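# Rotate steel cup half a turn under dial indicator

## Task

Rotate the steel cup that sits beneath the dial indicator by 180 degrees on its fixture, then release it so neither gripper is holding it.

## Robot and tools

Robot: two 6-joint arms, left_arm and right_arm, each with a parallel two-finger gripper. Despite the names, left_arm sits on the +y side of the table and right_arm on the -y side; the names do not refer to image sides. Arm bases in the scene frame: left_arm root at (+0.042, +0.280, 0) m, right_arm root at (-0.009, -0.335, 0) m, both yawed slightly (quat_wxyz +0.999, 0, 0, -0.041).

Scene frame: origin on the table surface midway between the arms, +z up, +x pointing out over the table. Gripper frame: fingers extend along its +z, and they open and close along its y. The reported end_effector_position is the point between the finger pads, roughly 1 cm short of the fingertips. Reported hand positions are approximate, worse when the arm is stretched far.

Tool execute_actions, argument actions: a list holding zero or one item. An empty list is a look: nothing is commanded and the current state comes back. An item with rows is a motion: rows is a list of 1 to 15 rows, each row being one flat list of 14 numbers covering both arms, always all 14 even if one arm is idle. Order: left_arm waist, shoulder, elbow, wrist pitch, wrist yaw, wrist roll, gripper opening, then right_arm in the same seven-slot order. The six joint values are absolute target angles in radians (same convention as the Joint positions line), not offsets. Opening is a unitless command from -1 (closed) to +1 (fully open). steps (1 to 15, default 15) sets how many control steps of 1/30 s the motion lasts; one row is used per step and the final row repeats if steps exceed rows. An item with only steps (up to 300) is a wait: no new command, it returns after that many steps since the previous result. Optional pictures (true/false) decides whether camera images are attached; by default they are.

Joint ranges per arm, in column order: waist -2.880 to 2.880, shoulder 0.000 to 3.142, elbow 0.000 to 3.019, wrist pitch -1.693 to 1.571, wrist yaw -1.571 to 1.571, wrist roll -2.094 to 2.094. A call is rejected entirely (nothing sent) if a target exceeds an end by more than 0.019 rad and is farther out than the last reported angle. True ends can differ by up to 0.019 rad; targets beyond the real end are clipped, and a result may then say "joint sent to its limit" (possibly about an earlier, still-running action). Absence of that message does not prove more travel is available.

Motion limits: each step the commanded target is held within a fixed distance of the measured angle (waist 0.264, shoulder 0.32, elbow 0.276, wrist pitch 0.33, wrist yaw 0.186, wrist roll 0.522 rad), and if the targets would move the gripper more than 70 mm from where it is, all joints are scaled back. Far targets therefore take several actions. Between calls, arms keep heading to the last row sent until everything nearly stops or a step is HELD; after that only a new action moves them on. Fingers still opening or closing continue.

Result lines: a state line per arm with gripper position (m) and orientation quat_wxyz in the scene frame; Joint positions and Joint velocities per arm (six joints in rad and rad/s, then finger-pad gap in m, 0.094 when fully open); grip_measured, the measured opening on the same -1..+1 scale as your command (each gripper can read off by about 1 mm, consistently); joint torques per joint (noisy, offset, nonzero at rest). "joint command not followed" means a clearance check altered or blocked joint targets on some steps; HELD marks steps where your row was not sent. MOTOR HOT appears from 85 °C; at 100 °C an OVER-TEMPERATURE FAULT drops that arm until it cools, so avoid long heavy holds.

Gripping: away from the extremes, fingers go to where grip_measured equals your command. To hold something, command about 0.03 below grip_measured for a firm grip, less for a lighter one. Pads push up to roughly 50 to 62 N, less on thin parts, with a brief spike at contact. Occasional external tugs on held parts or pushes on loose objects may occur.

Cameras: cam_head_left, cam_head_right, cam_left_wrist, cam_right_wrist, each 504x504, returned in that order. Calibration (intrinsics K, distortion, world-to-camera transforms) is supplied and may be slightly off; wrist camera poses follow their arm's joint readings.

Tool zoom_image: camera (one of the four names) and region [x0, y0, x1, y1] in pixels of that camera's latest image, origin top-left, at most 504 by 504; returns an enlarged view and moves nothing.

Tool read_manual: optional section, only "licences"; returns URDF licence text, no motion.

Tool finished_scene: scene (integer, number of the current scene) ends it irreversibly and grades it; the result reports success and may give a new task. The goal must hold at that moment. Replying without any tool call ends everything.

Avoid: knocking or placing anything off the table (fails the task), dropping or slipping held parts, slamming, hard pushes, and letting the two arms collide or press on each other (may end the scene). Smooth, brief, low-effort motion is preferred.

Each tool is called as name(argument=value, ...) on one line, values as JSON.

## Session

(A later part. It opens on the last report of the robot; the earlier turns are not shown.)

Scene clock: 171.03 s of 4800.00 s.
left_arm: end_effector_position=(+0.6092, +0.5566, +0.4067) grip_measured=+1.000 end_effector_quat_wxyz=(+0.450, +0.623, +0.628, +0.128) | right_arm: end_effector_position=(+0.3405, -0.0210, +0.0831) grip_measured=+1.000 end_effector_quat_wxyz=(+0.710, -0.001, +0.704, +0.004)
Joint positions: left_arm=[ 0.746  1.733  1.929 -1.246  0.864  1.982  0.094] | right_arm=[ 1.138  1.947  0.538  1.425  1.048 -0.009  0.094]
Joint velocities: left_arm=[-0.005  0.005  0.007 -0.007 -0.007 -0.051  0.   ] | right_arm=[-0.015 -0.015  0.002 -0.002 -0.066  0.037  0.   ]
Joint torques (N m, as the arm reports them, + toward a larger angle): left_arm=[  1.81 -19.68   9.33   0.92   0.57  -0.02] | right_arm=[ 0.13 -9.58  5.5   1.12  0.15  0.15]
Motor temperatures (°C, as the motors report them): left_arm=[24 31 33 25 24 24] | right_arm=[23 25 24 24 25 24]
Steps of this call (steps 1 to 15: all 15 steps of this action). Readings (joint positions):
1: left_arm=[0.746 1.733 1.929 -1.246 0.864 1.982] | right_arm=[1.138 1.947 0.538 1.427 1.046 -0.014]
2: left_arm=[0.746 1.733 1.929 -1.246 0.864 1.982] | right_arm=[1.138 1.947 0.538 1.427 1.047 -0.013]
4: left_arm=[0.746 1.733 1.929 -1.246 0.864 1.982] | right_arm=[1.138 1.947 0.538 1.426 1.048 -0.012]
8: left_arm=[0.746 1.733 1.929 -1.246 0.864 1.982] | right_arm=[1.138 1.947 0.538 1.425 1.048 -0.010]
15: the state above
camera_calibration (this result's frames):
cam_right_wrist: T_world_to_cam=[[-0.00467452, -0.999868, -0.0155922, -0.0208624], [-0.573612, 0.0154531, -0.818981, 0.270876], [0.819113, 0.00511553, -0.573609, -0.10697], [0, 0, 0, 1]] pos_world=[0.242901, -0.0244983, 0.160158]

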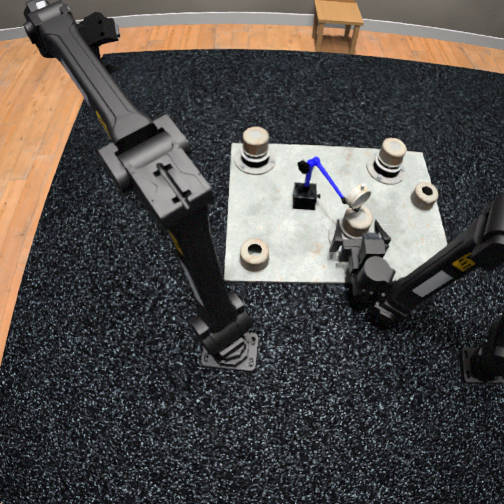

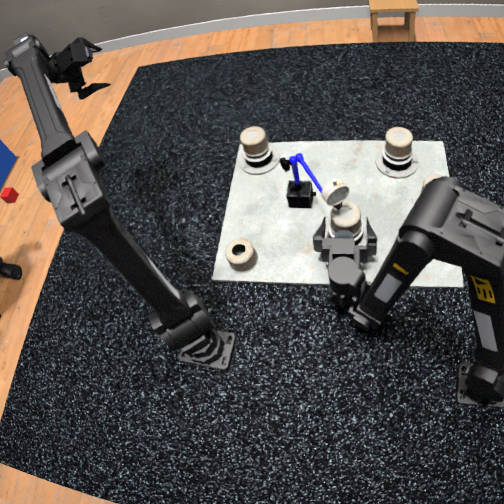

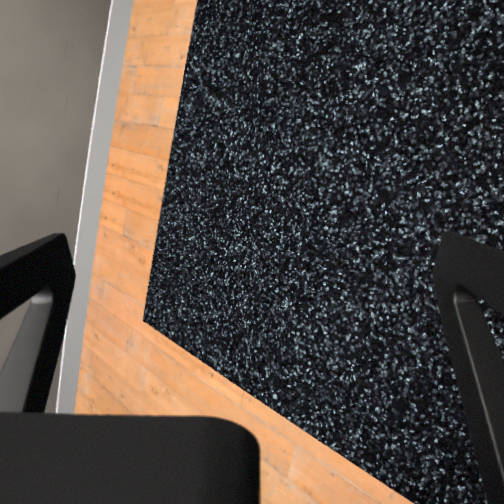

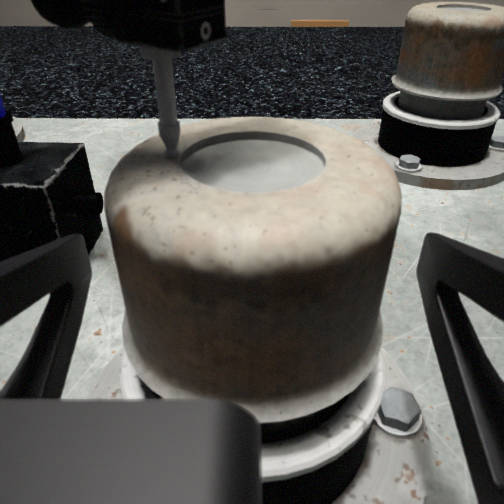

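execute_actions(actions=[{"rows":[[0.746,1.733,1.929,-1.246,0.864,1.982,1,1.085,1.96,0.49,1.47,0.79,0,1],[0.746,1.733,1.929,-1.246,0.864,1.982,1,1.085,1.96,0.49,1.47,0.79,0,1],[0.746,1.733,1.929,-1.246,0.864,1.982,1,1.085,1.96,0.49,1.47,0.79,0,1],[0.746,1.733,1.929,-1.246,0.864,1.982,1,1.0,1.95,0.41,1.53,0.511,0,1],[0.746,1.733,1.929,-1.246,0.864,1.982,1,1.0,1.95,0.41,1.53,0.511,0,1],[0.746,1.733,1.929,-1.246,0.864,1.982,1,1.0,1.95,0.41,1.53,0.511,0,1],[0.746,1.733,1.929,-1.246,0.864,1.982,1,0.89,1.945,0.38,1.555,0.2,0,1],[0.746,1.733,1.929,-1.246,0.864,1.982,1,0.89,1.945,0.38,1.555,0.2,0,1],[0.746,1.733,1.929,-1.246,0.864,1.982,1,0.89,1.945,0.38,1.555,0.2,0,1],[0.746,1.733,1.929,-1.246,0.864,1.982,1,0.775,1.945,0.365,1.56,-0.106,0,1]],"steps":15}], pictures=false)

execute_actions(actions=[{"rows":[[0.746,1.733,1.929,-1.246,0.864,1.982,1,0.665,1.946,0.395,1.535,-0.4,0,1],[0.746,1.733,1.929,-1.246,0.864,1.982,1,0.665,1.946,0.395,1.535,-0.4,0,1],[0.746,1.733,1.929,-1.246,0.864,1.982,1,0.665,1.946,0.395,1.535,-0.4,0,1],[0.746,1.733,1.929,-1.246,0.864,1.982,1,0.57,1.95,0.455,1.495,-0.704,0,1],[0.746,1.733,1.929,-1.246,0.864,1.982,1,0.57,1.95,0.455,1.495,-0.704,0,1],[0.746,1.733,1.929,-1.246,0.864,1.982,1,0.57,1.95,0.455,1.495,-0.704,0,1],[0.746,1.733,1.929,-1.246,0.864,1.982,1,0.495,1.97,0.545,1.43,-1.0,0,1],[0.746,1.733,1.929,-1.246,0.864,1.982,1,0.495,1.97,0.545,1.43,-1.0,0,1],[0.746,1.733,1.929,-1.246,0.864,1.982,1,0.495,1.97,0.545,1.43,-1.0,0,1],[0.746,1.733,1.929,-1.246,0.864,1.982,1,0.45,1.98,0.61,1.385,-1.21,0,1]],"steps":15}])

Scene clock: 189.33 s of 4800.00 s.
left_arm: end_effector_position=(+0.6092, +0.5566, +0.4067) grip_measured=+1.000 end_effector_quat_wxyz=(+0.450, +0.623, +0.628, +0.128) | right_arm: end_effector_position=(+0.3460, -0.0285, +0.0669) grip_measured=+1.000 end_effector_quat_wxyz=(+0.644, -0.273, +0.666, +0.260)
Joint positions: left_arm=[ 0.746  1.733  1.929 -1.246  0.864  1.982  0.094] | right_arm=[ 0.761  1.946  0.375  1.535 -0.094 -0.008  0.094]
Joint velocities: left_arm=[-0.005  0.005  0.002  0.002 -0.022 -0.037  0.   ] | right_arm=[-0.103 -0.005 -0.007 -0.002 -0.125 -0.037  0.   ]
Joint torques (N m, as the arm reports them, + toward a larger angle): left_arm=[  1.8  -19.69   9.34   0.93   0.57  -0.02] | right_arm=[  1.18 -10.06   1.8    3.08  -0.33   0.14]
Motor temperatures (°C, as the motors report them): left_arm=[24 31 33 25 24 24] | right_arm=[23 26 24 24 25 24]
Steps of this call (steps 1 to 15: the robot went on to your last target; steps 16 to 90: nothing new was sent; then 14.80 s passed at rest; steps 91 to 105: all 15 steps of this action). Readings (joint positions):
91: left_arm=[0.746 1.733 1.929 -1.246 0.864 1.982] | right_arm=[1.131 1.947 0.530 1.431 0.951 -0.008]
92: left_arm=[0.746 1.733 1.929 -1.246 0.864 1.982] | right_arm=[1.121 1.947 0.516 1.442 0.893 -0.009]
94: left_arm=[0.746 1.733 1.929 -1.246 0.864 1.982] | right_arm=[1.084 1.947 0.478 1.463 0.757 -0.011]
98: left_arm=[0.746 1.733 1.929 -1.246 0.864 1.982] | right_arm=[0.963 1.946 0.399 1.514 0.369 -0.009]
105: the state above

Scene clock: 189.83 s of 4800.00 s.
left_arm: end_effector_position=(+0.6092, +0.5566, +0.4067) grip_measured=+1.000 end_effector_quat_wxyz=(+0.450, +0.623, +0.628, +0.128) | right_arm: end_effector_position=(+0.3510, -0.0258, +0.0922) grip_measured=+1.000 end_effector_quat_wxyz=(+0.521, -0.508, +0.481, +0.489)
Joint positions: left_arm=[ 0.746  1.733  1.929 -1.246  0.864  1.982  0.094] | right_arm=[ 0.449  1.952  0.606  1.404 -1.201 -0.006  0.094]
Joint velocities: left_arm=[ 0.015 -0.015 -0.007 -0.017 -0.022  0.066  0.   ] | right_arm=[-0.024 -0.005 -0.012 -0.061 -0.081  0.037  0.   ]
Joint torques (N m, as the arm reports them, + toward a larger angle): left_arm=[  1.8  -19.67   9.33   0.92   0.57  -0.02] | right_arm=[ -0.04 -10.11   4.82   0.97  -0.28   0.13]
Motor temperatures (°C, as the motors report them): left_arm=[24 31 33 25 24 24] | right_arm=[23 26 24 24 25 24]
Steps of this call (steps 1 to 15: all 15 steps of this action). Readings (joint positions):
1: left_arm=[0.746 1.733 1.929 -1.246 0.864 1.982] | right_arm=[0.747 1.946 0.375 1.535 -0.192 -0.007]
2: left_arm=[0.746 1.733 1.929 -1.246 0.864 1.982] | right_arm=[0.729 1.946 0.376 1.535 -0.289 -0.007]
4: left_arm=[0.746 1.733 1.929 -1.246 0.864 1.982] | right_arm=[0.672 1.946 0.382 1.530 -0.435 -0.007]
8: left_arm=[0.746 1.733 1.929 -1.246 0.864 1.982] | right_arm=[0.539 1.947 0.464 1.478 -0.839 -0.006]
15: the state above
camera_calibration (this result's frames):
cam_right_wrist: T_world_to_cam=[[0.998666, -0.0165229, 0.0489274, -0.358157], [0.0311556, -0.562824, -0.825989, 0.0579285], [0.0411853, 0.826411, -0.561558, 0.182775], [0, 0, 0, 1]] pos_world=[0.348347, -0.124362, 0.168011]

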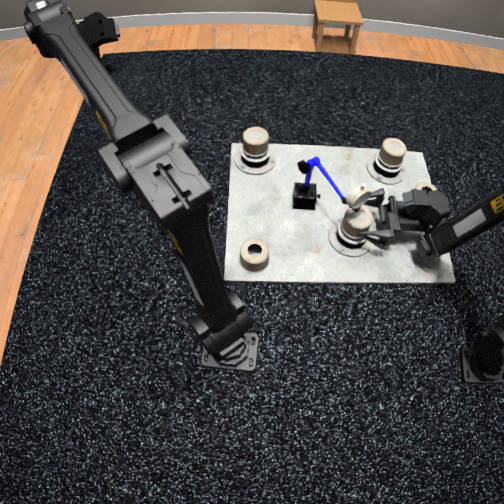

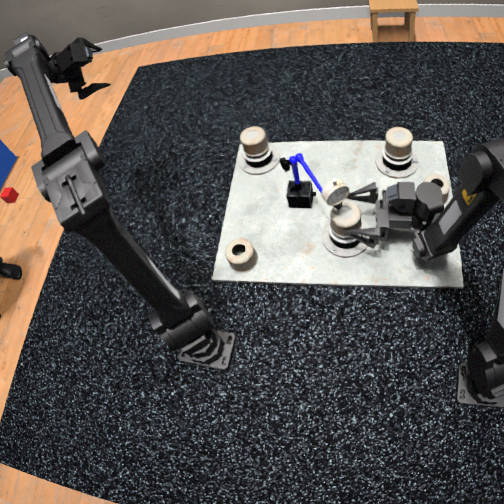

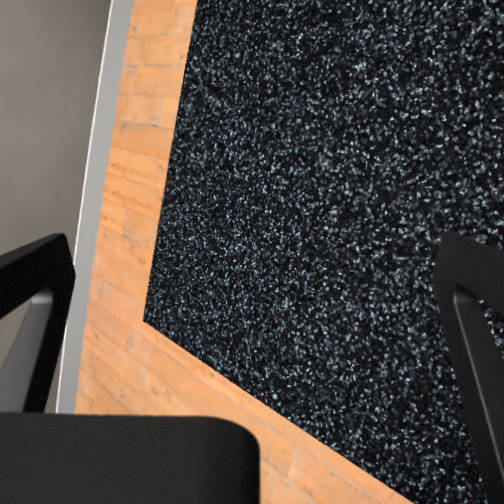

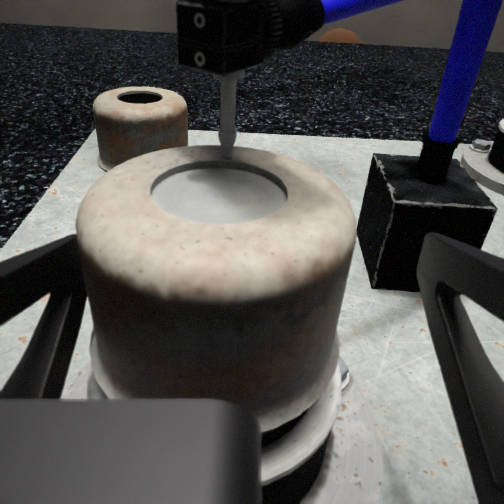

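execute_actions(actions=[{"rows":[[0.746,1.733,1.929,-1.246,0.864,1.982,1,0.455,1.98,0.585,1.375,-1.212,0,1],[0.746,1.733,1.929,-1.246,0.864,1.982,1,0.455,1.98,0.585,1.375,-1.212,0,1],[0.746,1.733,1.929,-1.246,0.864,1.982,1,0.455,1.98,0.585,1.375,-1.212,0,1],[0.746,1.733,1.929,-1.246,0.864,1.982,1,0.455,1.98,0.585,1.375,-1.212,0,1],[0.746,1.733,1.929,-1.246,0.864,1.982,1,0.455,1.98,0.585,1.375,-1.212,0,1],[0.746,1.733,1.929,-1.246,0.864,1.982,1,0.455,1.98,0.585,1.375,-1.212,0,1],[0.746,1.733,1.929,-1.246,0.864,1.982,1,0.455,1.98,0.585,1.375,-1.212,0,0.4]],"steps":15}])

Scene clock: 198.33 s of 4800.00 s.
left_arm: end_effector_position=(+0.6092, +0.5566, +0.4067) grip_measured=+1.000 end_effector_quat_wxyz=(+0.450, +0.623, +0.628, +0.128) | right_arm: end_effector_position=(+0.3422, -0.0269, +0.0865) grip_measured=+0.441 end_effector_quat_wxyz=(-0.506, +0.509, -0.485, -0.499)
Joint positions: left_arm=[ 0.746  1.733  1.929 -1.246  0.864  1.982  0.094] | right_arm=[ 0.451  1.953  0.591  1.391 -1.219 -0.005  0.068]
Joint velocities: left_arm=[-0.015  0.005 -0.002 -0.007 -0.051 -0.037  0.   ] | right_arm=[ 0.005 -0.015 -0.017 -0.007  0.037  0.007  0.   ]
Joint torques (N m, as the arm reports them, + toward a larger angle): left_arm=[  1.84 -19.68   9.34   0.93   0.57  -0.02] | right_arm=[-0.16 -9.56  3.67  1.05  0.33  0.12]
Motor temperatures (°C, as the motors report them): left_arm=[24 31 33 25 24 24] | right_arm=[23 26 24 24 25 24]
Steps of this call (steps 1 to 15: the robot went on to your last target; steps 16 to 90: nothing new was sent; then 5.00 s passed at rest; steps 91 to 105: all 15 steps of this action). Readings (joint positions):
91: left_arm=[0.746 1.733 1.929 -1.246 0.864 1.982] | right_arm=[0.448 1.953 0.604 1.399 -1.207 -0.006]
92: left_arm=[0.746 1.733 1.929 -1.246 0.864 1.982] | right_arm=[0.448 1.953 0.603 1.396 -1.208 -0.006]
94: left_arm=[0.746 1.733 1.929 -1.246 0.864 1.982] | right_arm=[0.448 1.953 0.597 1.392 -1.208 -0.006]
98: left_arm=[0.746 1.733 1.929 -1.246 0.864 1.982] | right_arm=[0.449 1.953 0.594 1.391 -1.218 -0.005]
105: the state above
camera_calibration (this result's frames):
cam_right_wrist: T_world_to_cam=[[0.999769, 0.00407191, 0.0211187, -0.346583], [0.0196557, -0.571595, -0.8203, 0.056069], [0.00873115, 0.820526, -0.571543, 0.19266], [0, 0, 0, 1]] pos_world=[0.343718, -0.124623, 0.163426]

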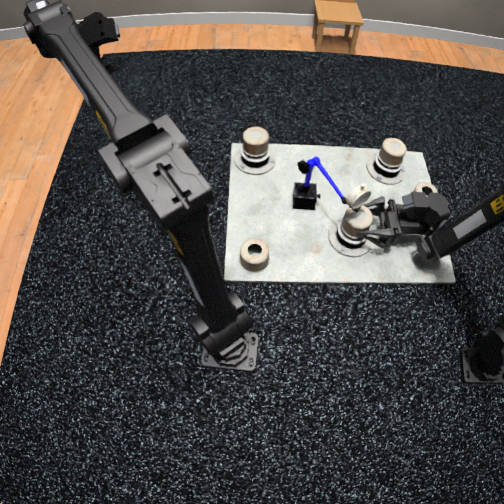

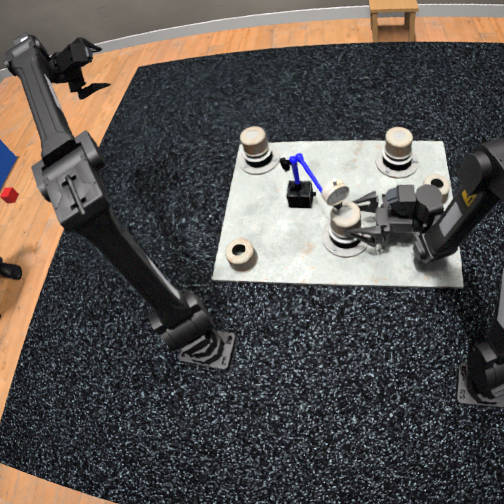

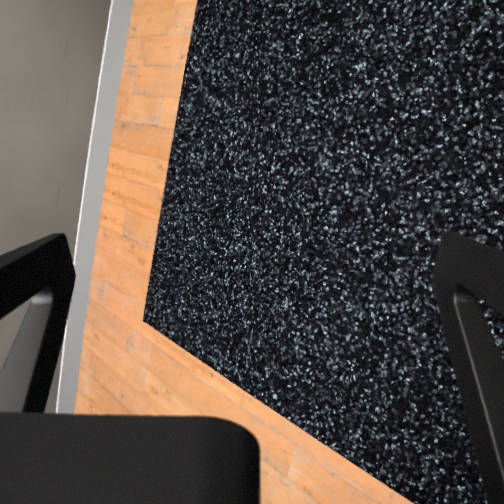

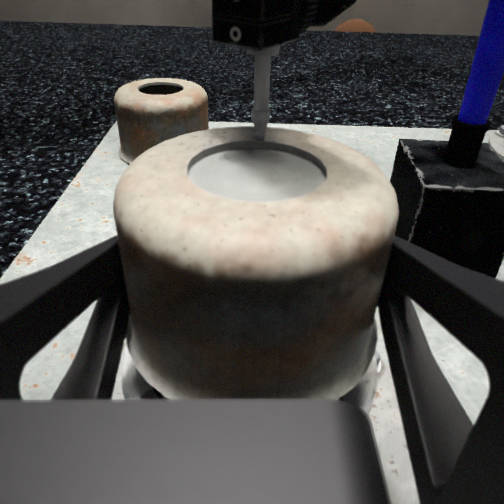

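Repeat the sweep.

execute_actions(actions=[{"rows":[[0.746,1.733,1.929,-1.246,0.864,1.982,1,0.47,1.97,0.57,1.4,-1.13,0,0.4],[0.746,1.733,1.929,-1.246,0.864,1.982,1,0.47,1.97,0.57,1.4,-1.13,0,0.4],[0.746,1.733,1.929,-1.246,0.864,1.982,1,0.47,1.97,0.57,1.4,-1.13,0,0.4],[0.746,1.733,1.929,-1.246,0.864,1.982,1,0.495,1.965,0.53,1.43,-1.0,0,0.4],[0.746,1.733,1.929,-1.246,0.864,1.982,1,0.495,1.965,0.53,1.43,-1.0,0,0.4],[0.746,1.733,1.929,-1.246,0.864,1.982,1,0.495,1.965,0.53,1.43,-1.0,0,0.4],[0.746,1.733,1.929,-1.246,0.864,1.982,1,0.53,1.955,0.48,1.465,-0.85,0,0.4],[0.746,1.733,1.929,-1.246,0.864,1.982,1,0.53,1.955,0.48,1.465,-0.85,0,0.4],[0.746,1.733,1.929,-1.246,0.864,1.982,1,0.53,1.955,0.48,1.465,-0.85,0,0.4],[0.746,1.733,1.929,-1.246,0.864,1.982,1,0.57,1.95,0.435,1.495,-0.704,0,0.4]],"steps":15}], pictures=false)

execute_actions(actions=[{"rows":[[0.746,1.733,1.929,-1.246,0.864,1.982,1,0.615,1.948,0.41,1.51,-0.55,0,0.4],[0.746,1.733,1.929,-1.246,0.864,1.982,1,0.615,1.948,0.41,1.51,-0.55,0,0.4],[0.746,1.733,1.929,-1.246,0.864,1.982,1,0.615,1.948,0.41,1.51,-0.55,0,0.4],[0.746,1.733,1.929,-1.246,0.864,1.982,1,0.665,1.946,0.385,1.535,-0.4,0,0.4],[0.746,1.733,1.929,-1.246,0.864,1.982,1,0.665,1.946,0.385,1.535,-0.4,0,0.4],[0.746,1.733,1.929,-1.246,0.864,1.982,1,0.665,1.946,0.385,1.535,-0.4,0,0.4],[0.746,1.733,1.929,-1.246,0.864,1.982,1,0.72,1.945,0.368,1.55,-0.25,0,0.4],[0.746,1.733,1.929,-1.246,0.864,1.982,1,0.72,1.945,0.368,1.55,-0.25,0,0.4],[0.746,1.733,1.929,-1.246,0.864,1.982,1,0.72,1.945,0.368,1.55,-0.25,0,0.4],[0.746,1.733,1.929,-1.246,0.864,1.982,1,0.775,1.945,0.36,1.56,-0.106,0,0.4]],"steps":15}], pictures=false)

execute_actions(actions=[{"rows":[[0.746,1.733,1.929,-1.246,0.864,1.982,1,0.83,1.945,0.37,1.56,0.05,0,0.4],[0.746,1.733,1.929,-1.246,0.864,1.982,1,0.83,1.945,0.37,1.56,0.05,0,0.4],[0.746,1.733,1.929,-1.246,0.864,1.982,1,0.83,1.945,0.37,1.56,0.05,0,0.4],[0.746,1.733,1.929,-1.246,0.864,1.982,1,0.89,1.945,0.385,1.555,0.2,0,0.4],[0.746,1.733,1.929,-1.246,0.864,1.982,1,0.89,1.945,0.385,1.555,0.2,0,0.4],[0.746,1.733,1.929,-1.246,0.864,1.982,1,0.89,1.945,0.385,1.555,0.2,0,0.4],[0.746,1.733,1.929,-1.246,0.864,1.982,1,0.945,1.945,0.4,1.545,0.36,0,0.4],[0.746,1.733,1.929,-1.246,0.864,1.982,1,0.945,1.945,0.4,1.545,0.36,0,0.4],[0.746,1.733,1.929,-1.246,0.864,1.982,1,0.945,1.945,0.4,1.545,0.36,0,0.4],[0.746,1.733,1.929,-1.246,0.864,1.982,1,1.0,1.95,0.42,1.53,0.511,0,0.4]],"steps":15}], pictures=false)

execute_actions(actions=[{"rows":[[0.746,1.733,1.929,-1.246,0.864,1.982,1,1.045,1.955,0.455,1.5,0.65,0,0.4],[0.746,1.733,1.929,-1.246,0.864,1.982,1,1.045,1.955,0.455,1.5,0.65,0,0.4],[0.746,1.733,1.929,-1.246,0.864,1.982,1,1.045,1.955,0.455,1.5,0.65,0,0.4],[0.746,1.733,1.929,-1.246,0.864,1.982,1,1.085,1.96,0.49,1.47,0.79,0,0.4],[0.746,1.733,1.929,-1.246,0.864,1.982,1,1.085,1.96,0.49,1.47,0.79,0,0.4],[0.746,1.733,1.929,-1.246,0.864,1.982,1,1.085,1.96,0.49,1.47,0.79,0,0.4],[0.746,1.733,1.929,-1.246,0.864,1.982,1,1.12,1.965,0.52,1.44,0.92,0,0.4],[0.746,1.733,1.929,-1.246,0.864,1.982,1,1.12,1.965,0.52,1.44,0.92,0,0.4],[0.746,1.733,1.929,-1.246,0.864,1.982,1,1.12,1.965,0.52,1.44,0.92,0,0.4],[0.746,1.733,1.929,-1.246,0.864,1.982,1,1.145,1.97,0.555,1.41,1.05,0,0.4]],"steps":15}], pictures=false)

execute_actions(actions=[{"rows":[[0.746,1.733,1.929,-1.246,0.864,1.982,1,1.145,1.97,0.555,1.41,1.05,0,1]],"steps":15}])

Scene clock: 229.80 s of 4800.00 s.
left_arm: end_effector_position=(+0.6092, +0.5566, +0.4067) grip_measured=+1.000 end_effector_quat_wxyz=(+0.450, +0.623, +0.628, +0.128) | right_arm: end_effector_position=(+0.3402, -0.0261, +0.0863) grip_measured=+0.443 end_effector_quat_wxyz=(+0.594, -0.403, +0.573, +0.395)
Joint positions: left_arm=[ 0.746  1.733  1.929 -1.246  0.864  1.982  0.094] | right_arm=[ 0.562  1.926  0.439  1.513 -0.72  -0.009  0.068]
Joint velocities: left_arm=[-0.005 -0.005 -0.012  0.002 -0.066  0.022  0.   ] | right_arm=[ 0.005 -0.015  0.017 -0.012 -0.022  0.066 -0.   ]
Joint torques (N m, as the arm reports them, + toward a larger angle): left_arm=[  1.83 -19.67   9.33   0.91   0.57  -0.02] | right_arm=[ 0.32 -8.7   2.97  1.16  0.75  0.16]
Motor temperatures (°C, as the motors report them): left_arm=[24 32 34 25 24 24] | right_arm=[23 26 24 24 25 24]
Steps of this call (steps 1 to 15: the robot went on to your last target; steps 16 to 90: nothing new was sent; then 27.97 s passed at rest; steps 91 to 105: all 15 steps of this action). Readings (joint positions):
91: left_arm=[0.746 1.733 1.929 -1.246 0.864 1.982] | right_arm=[0.452 1.953 0.586 1.394 -1.202 -0.004]
92: left_arm=[0.746 1.733 1.929 -1.246 0.864 1.982] | right_arm=[0.456 1.951 0.578 1.401 -1.180 -0.004]
94: left_arm=[0.746 1.733 1.929 -1.246 0.864 1.982] | right_arm=[0.463 1.948 0.560 1.417 -1.128 -0.004]
98: left_arm=[0.746 1.733 1.929 -1.246 0.864 1.982] | right_arm=[0.507 1.934 0.493 1.469 -0.927 -0.005]
105: the state above

Scene clock: 230.30 s of 4800.00 s.
left_arm: end_effector_position=(+0.6092, +0.5566, +0.4067) grip_measured=+1.000 end_effector_quat_wxyz=(+0.450, +0.623, +0.628, +0.128) | right_arm: end_effector_position=(+0.3385, -0.0248, +0.0863) grip_measured=+0.443 end_effector_quat_wxyz=(+0.661, -0.279, +0.642, +0.272)
Joint positions: left_arm=[ 0.746  1.733  1.929 -1.246  0.864  1.982  0.094] | right_arm=[ 0.77   1.92   0.363  1.578 -0.113 -0.016  0.068]
Joint velocities: left_arm=[ 0.005 -0.024  0.002 -0.007  0.037  0.022  0.   ] | right_arm=[-0.005 -0.005  0.002  0.017  0.007 -0.066  0.   ]
Joint torques (N m, as the arm reports them, + toward a larger angle): left_arm=[  1.81 -19.66   9.34   0.93   0.57  -0.03] | right_arm=[-0.1  -8.13  2.47  1.38  0.35  0.23]
Motor temperatures (°C, as the motors report them): left_arm=[24 32 34 25 24 24] | right_arm=[23 26 24 24 26 24]
Steps of this call (steps 1 to 15: all 15 steps of this action). Readings (joint positions):
1: left_arm=[0.746 1.733 1.929 -1.246 0.864 1.982] | right_arm=[0.571 1.926 0.430 1.520 -0.677 -0.009]
2: left_arm=[0.746 1.733 1.929 -1.246 0.864 1.982] | right_arm=[0.593 1.923 0.419 1.528 -0.618 -0.010]
4: left_arm=[0.746 1.733 1.929 -1.246 0.864 1.982] | right_arm=[0.619 1.922 0.401 1.543 -0.525 -0.012]
8: left_arm=[0.746 1.733 1.929 -1.246 0.864 1.982] | right_arm=[0.699 1.921 0.376 1.569 -0.307 -0.014]
15: the state above

Scene clock: 230.80 s of 4800.00 s.
left_arm: end_effector_position=(+0.6092, +0.5566, +0.4067) grip_measured=+1.000 end_effector_quat_wxyz=(+0.450, +0.623, +0.628, +0.128) | right_arm: end_effector_position=(+0.3376, -0.0231, +0.0872) grip_measured=+0.443 end_effector_quat_wxyz=(+0.701, -0.142, +0.684, +0.142)
Joint positions: left_arm=[ 0.746  1.733  1.929 -1.246  0.864  1.982  0.094] | right_arm=[ 0.996  1.922  0.4    1.55   0.509 -0.018  0.068]
Joint velocities: left_arm=[-0.015 -0.005 -0.007 -0.007  0.022 -0.066  0.   ] | right_arm=[-0.015 -0.005 -0.007 -0.002  0.051 -0.037 -0.001]
Joint torques (N m, as the arm reports them, + toward a larger angle): left_arm=[  1.82 -19.68   9.33   0.93   0.56  -0.02] | right_arm=[-0.3  -8.13  4.83  1.16  0.1   0.26]
Motor temperatures (°C, as the motors report them): left_arm=[24 32 34 25 24 24] | right_arm=[23 26 24 24 26 24]
Steps of this call (steps 1 to 15: all 15 steps of this action). Readings (joint positions):
1: left_arm=[0.746 1.733 1.929 -1.246 0.864 1.982] | right_arm=[0.783 1.919 0.363 1.578 -0.070 -0.017]
2: left_arm=[0.746 1.733 1.929 -1.246 0.864 1.982] | right_arm=[0.809 1.919 0.362 1.578 -0.009 -0.017]
4: left_arm=[0.746 1.733 1.929 -1.246 0.864 1.982] | right_arm=[0.842 1.919 0.362 1.578 0.086 -0.018]
8: left_arm=[0.746 1.733 1.929 -1.246 0.864 1.982] | right_arm=[0.927 1.919 0.374 1.569 0.306 -0.018]
15: the state above

Scene clock: 231.30 s of 4800.00 s.
left_arm: end_effector_position=(+0.6092, +0.5566, +0.4067) grip_measured=+1.000 end_effector_quat_wxyz=(+0.450, +0.623, +0.628, +0.128) | right_arm: end_effector_position=(+0.3377, -0.0209, +0.0869) grip_measured=+0.443 end_effector_quat_wxyz=(+0.712, -0.004, +0.702, +0.005)
Joint positions: left_arm=[ 0.746  1.733  1.929 -1.246  0.864  1.982  0.094] | right_arm=[ 1.143  1.938  0.531  1.434  1.047 -0.022  0.068]
Joint velocities: left_arm=[ 0.015 -0.005 -0.002 -0.007  0.007 -0.007  0.   ] | right_arm=[ 0.005 -0.005 -0.002 -0.012 -0.007 -0.007  0.001]
Joint torques (N m, as the arm reports them, + toward a larger angle): left_arm=[  1.82 -19.67   9.33   0.92   0.57  -0.02] | right_arm=[-0.04 -8.77  6.09  0.86  0.12  0.29]
Motor temperatures (°C, as the motors report them): left_arm=[24 32 34 25 24 24] | right_arm=[23 26 24 24 26 24]
Steps of this call (steps 1 to 15: all 15 steps of this action). Readings (joint positions):
1: left_arm=[0.746 1.733 1.929 -1.246 0.864 1.982] | right_arm=[1.007 1.922 0.406 1.544 0.547 -0.019]
2: left_arm=[0.746 1.733 1.929 -1.246 0.864 1.982] | right_arm=[1.027 1.922 0.416 1.535 0.604 -0.019]
4: left_arm=[0.746 1.733 1.929 -1.246 0.864 1.982] | right_arm=[1.051 1.923 0.433 1.519 0.690 -0.019]
8: left_arm=[0.746 1.733 1.929 -1.246 0.864 1.982] | right_arm=[1.107 1.929 0.480 1.477 0.882 -0.020]
15: the state above

Scene clock: 231.80 s of 4800.00 s.
left_arm: end_effector_position=(+0.6092, +0.5566, +0.4067) grip_measured=+1.000 end_effector_quat_wxyz=(+0.450, +0.623, +0.628, +0.128) | right_arm: end_effector_position=(+0.3376, -0.0212, +0.0829) grip_measured=+1.000 end_effector_quat_wxyz=(+0.709, -0.004, +0.705, +0.005)
Joint positions: left_arm=[ 0.746  1.733  1.929 -1.246  0.864  1.982  0.094] | right_arm=[ 1.143  1.944  0.531  1.425  1.047 -0.009  0.094]
Joint velocities: left_arm=[-0.005  0.005  0.012  0.002 -0.037 -0.037  0.   ] | right_arm=[-0.005 -0.024  0.012 -0.002  0.007 -0.081  0.   ]
Joint torques (N m, as the arm reports them, + toward a larger angle): left_arm=[  1.84 -19.67   9.33   0.93   0.57  -0.02] | right_arm=[-0.26 -9.4   6.09  1.13  0.14  0.16]
Motor temperatures (°C, as the motors report them): left_arm=[24 32 34 25 24 24] | right_arm=[23 26 24 24 26 24]
Steps of this call (steps 1 to 15: all 15 steps of this action). Readings (joint positions):
1: left_arm=[0.746 1.733 1.929 -1.246 0.864 1.982] | right_arm=[1.143 1.938 0.531 1.433 1.047 -0.020]
2: left_arm=[0.746 1.733 1.929 -1.246 0.864 1.982] | right_arm=[1.143 1.939 0.531 1.430 1.047 -0.018]
4: left_arm=[0.746 1.733 1.929 -1.246 0.864 1.982] | right_arm=[1.143 1.941 0.531 1.427 1.047 -0.015]
8: left_arm=[0.746 1.733 1.929 -1.246 0.864 1.982] | right_arm=[1.143 1.944 0.531 1.425 1.047 -0.011]
15: the state above
camera_calibration (this result's frames):
cam_right_wrist: T_world_to_cam=[[0.00140019, -0.999928, -0.0118794, -0.0233654], [-0.575209, 0.00891211, -0.817958, 0.269364], [0.818005, 0.00797845, -0.575155, -0.104183], [0, 0, 0, 1]] pos_world=[0.240195, -0.0249331, 0.160129]

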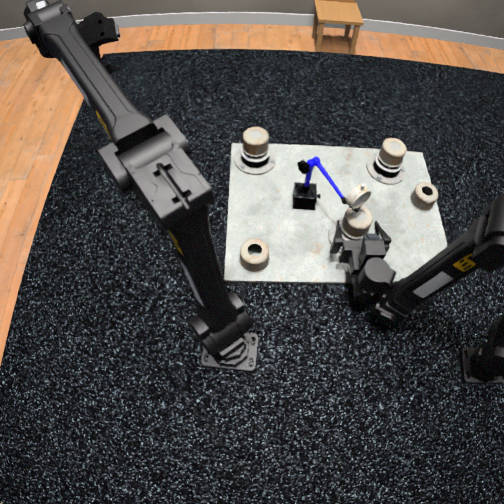

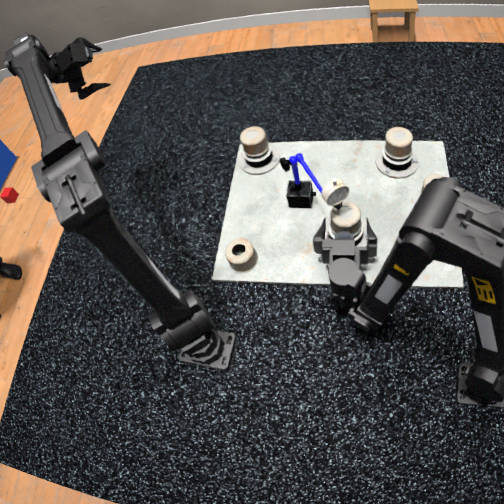

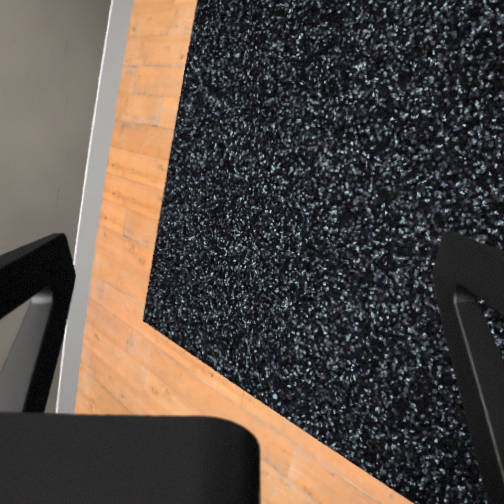

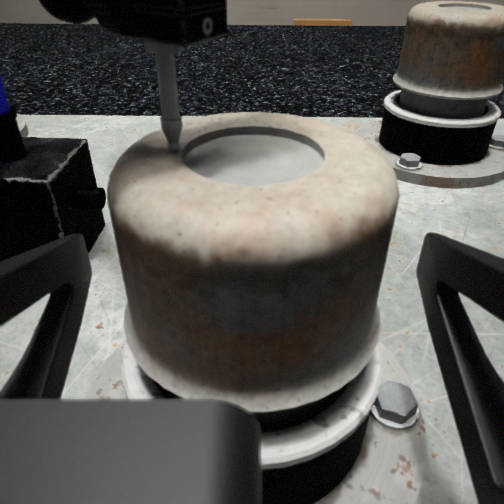

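finished_scene(scene=1)

The scene is finished: the task was done.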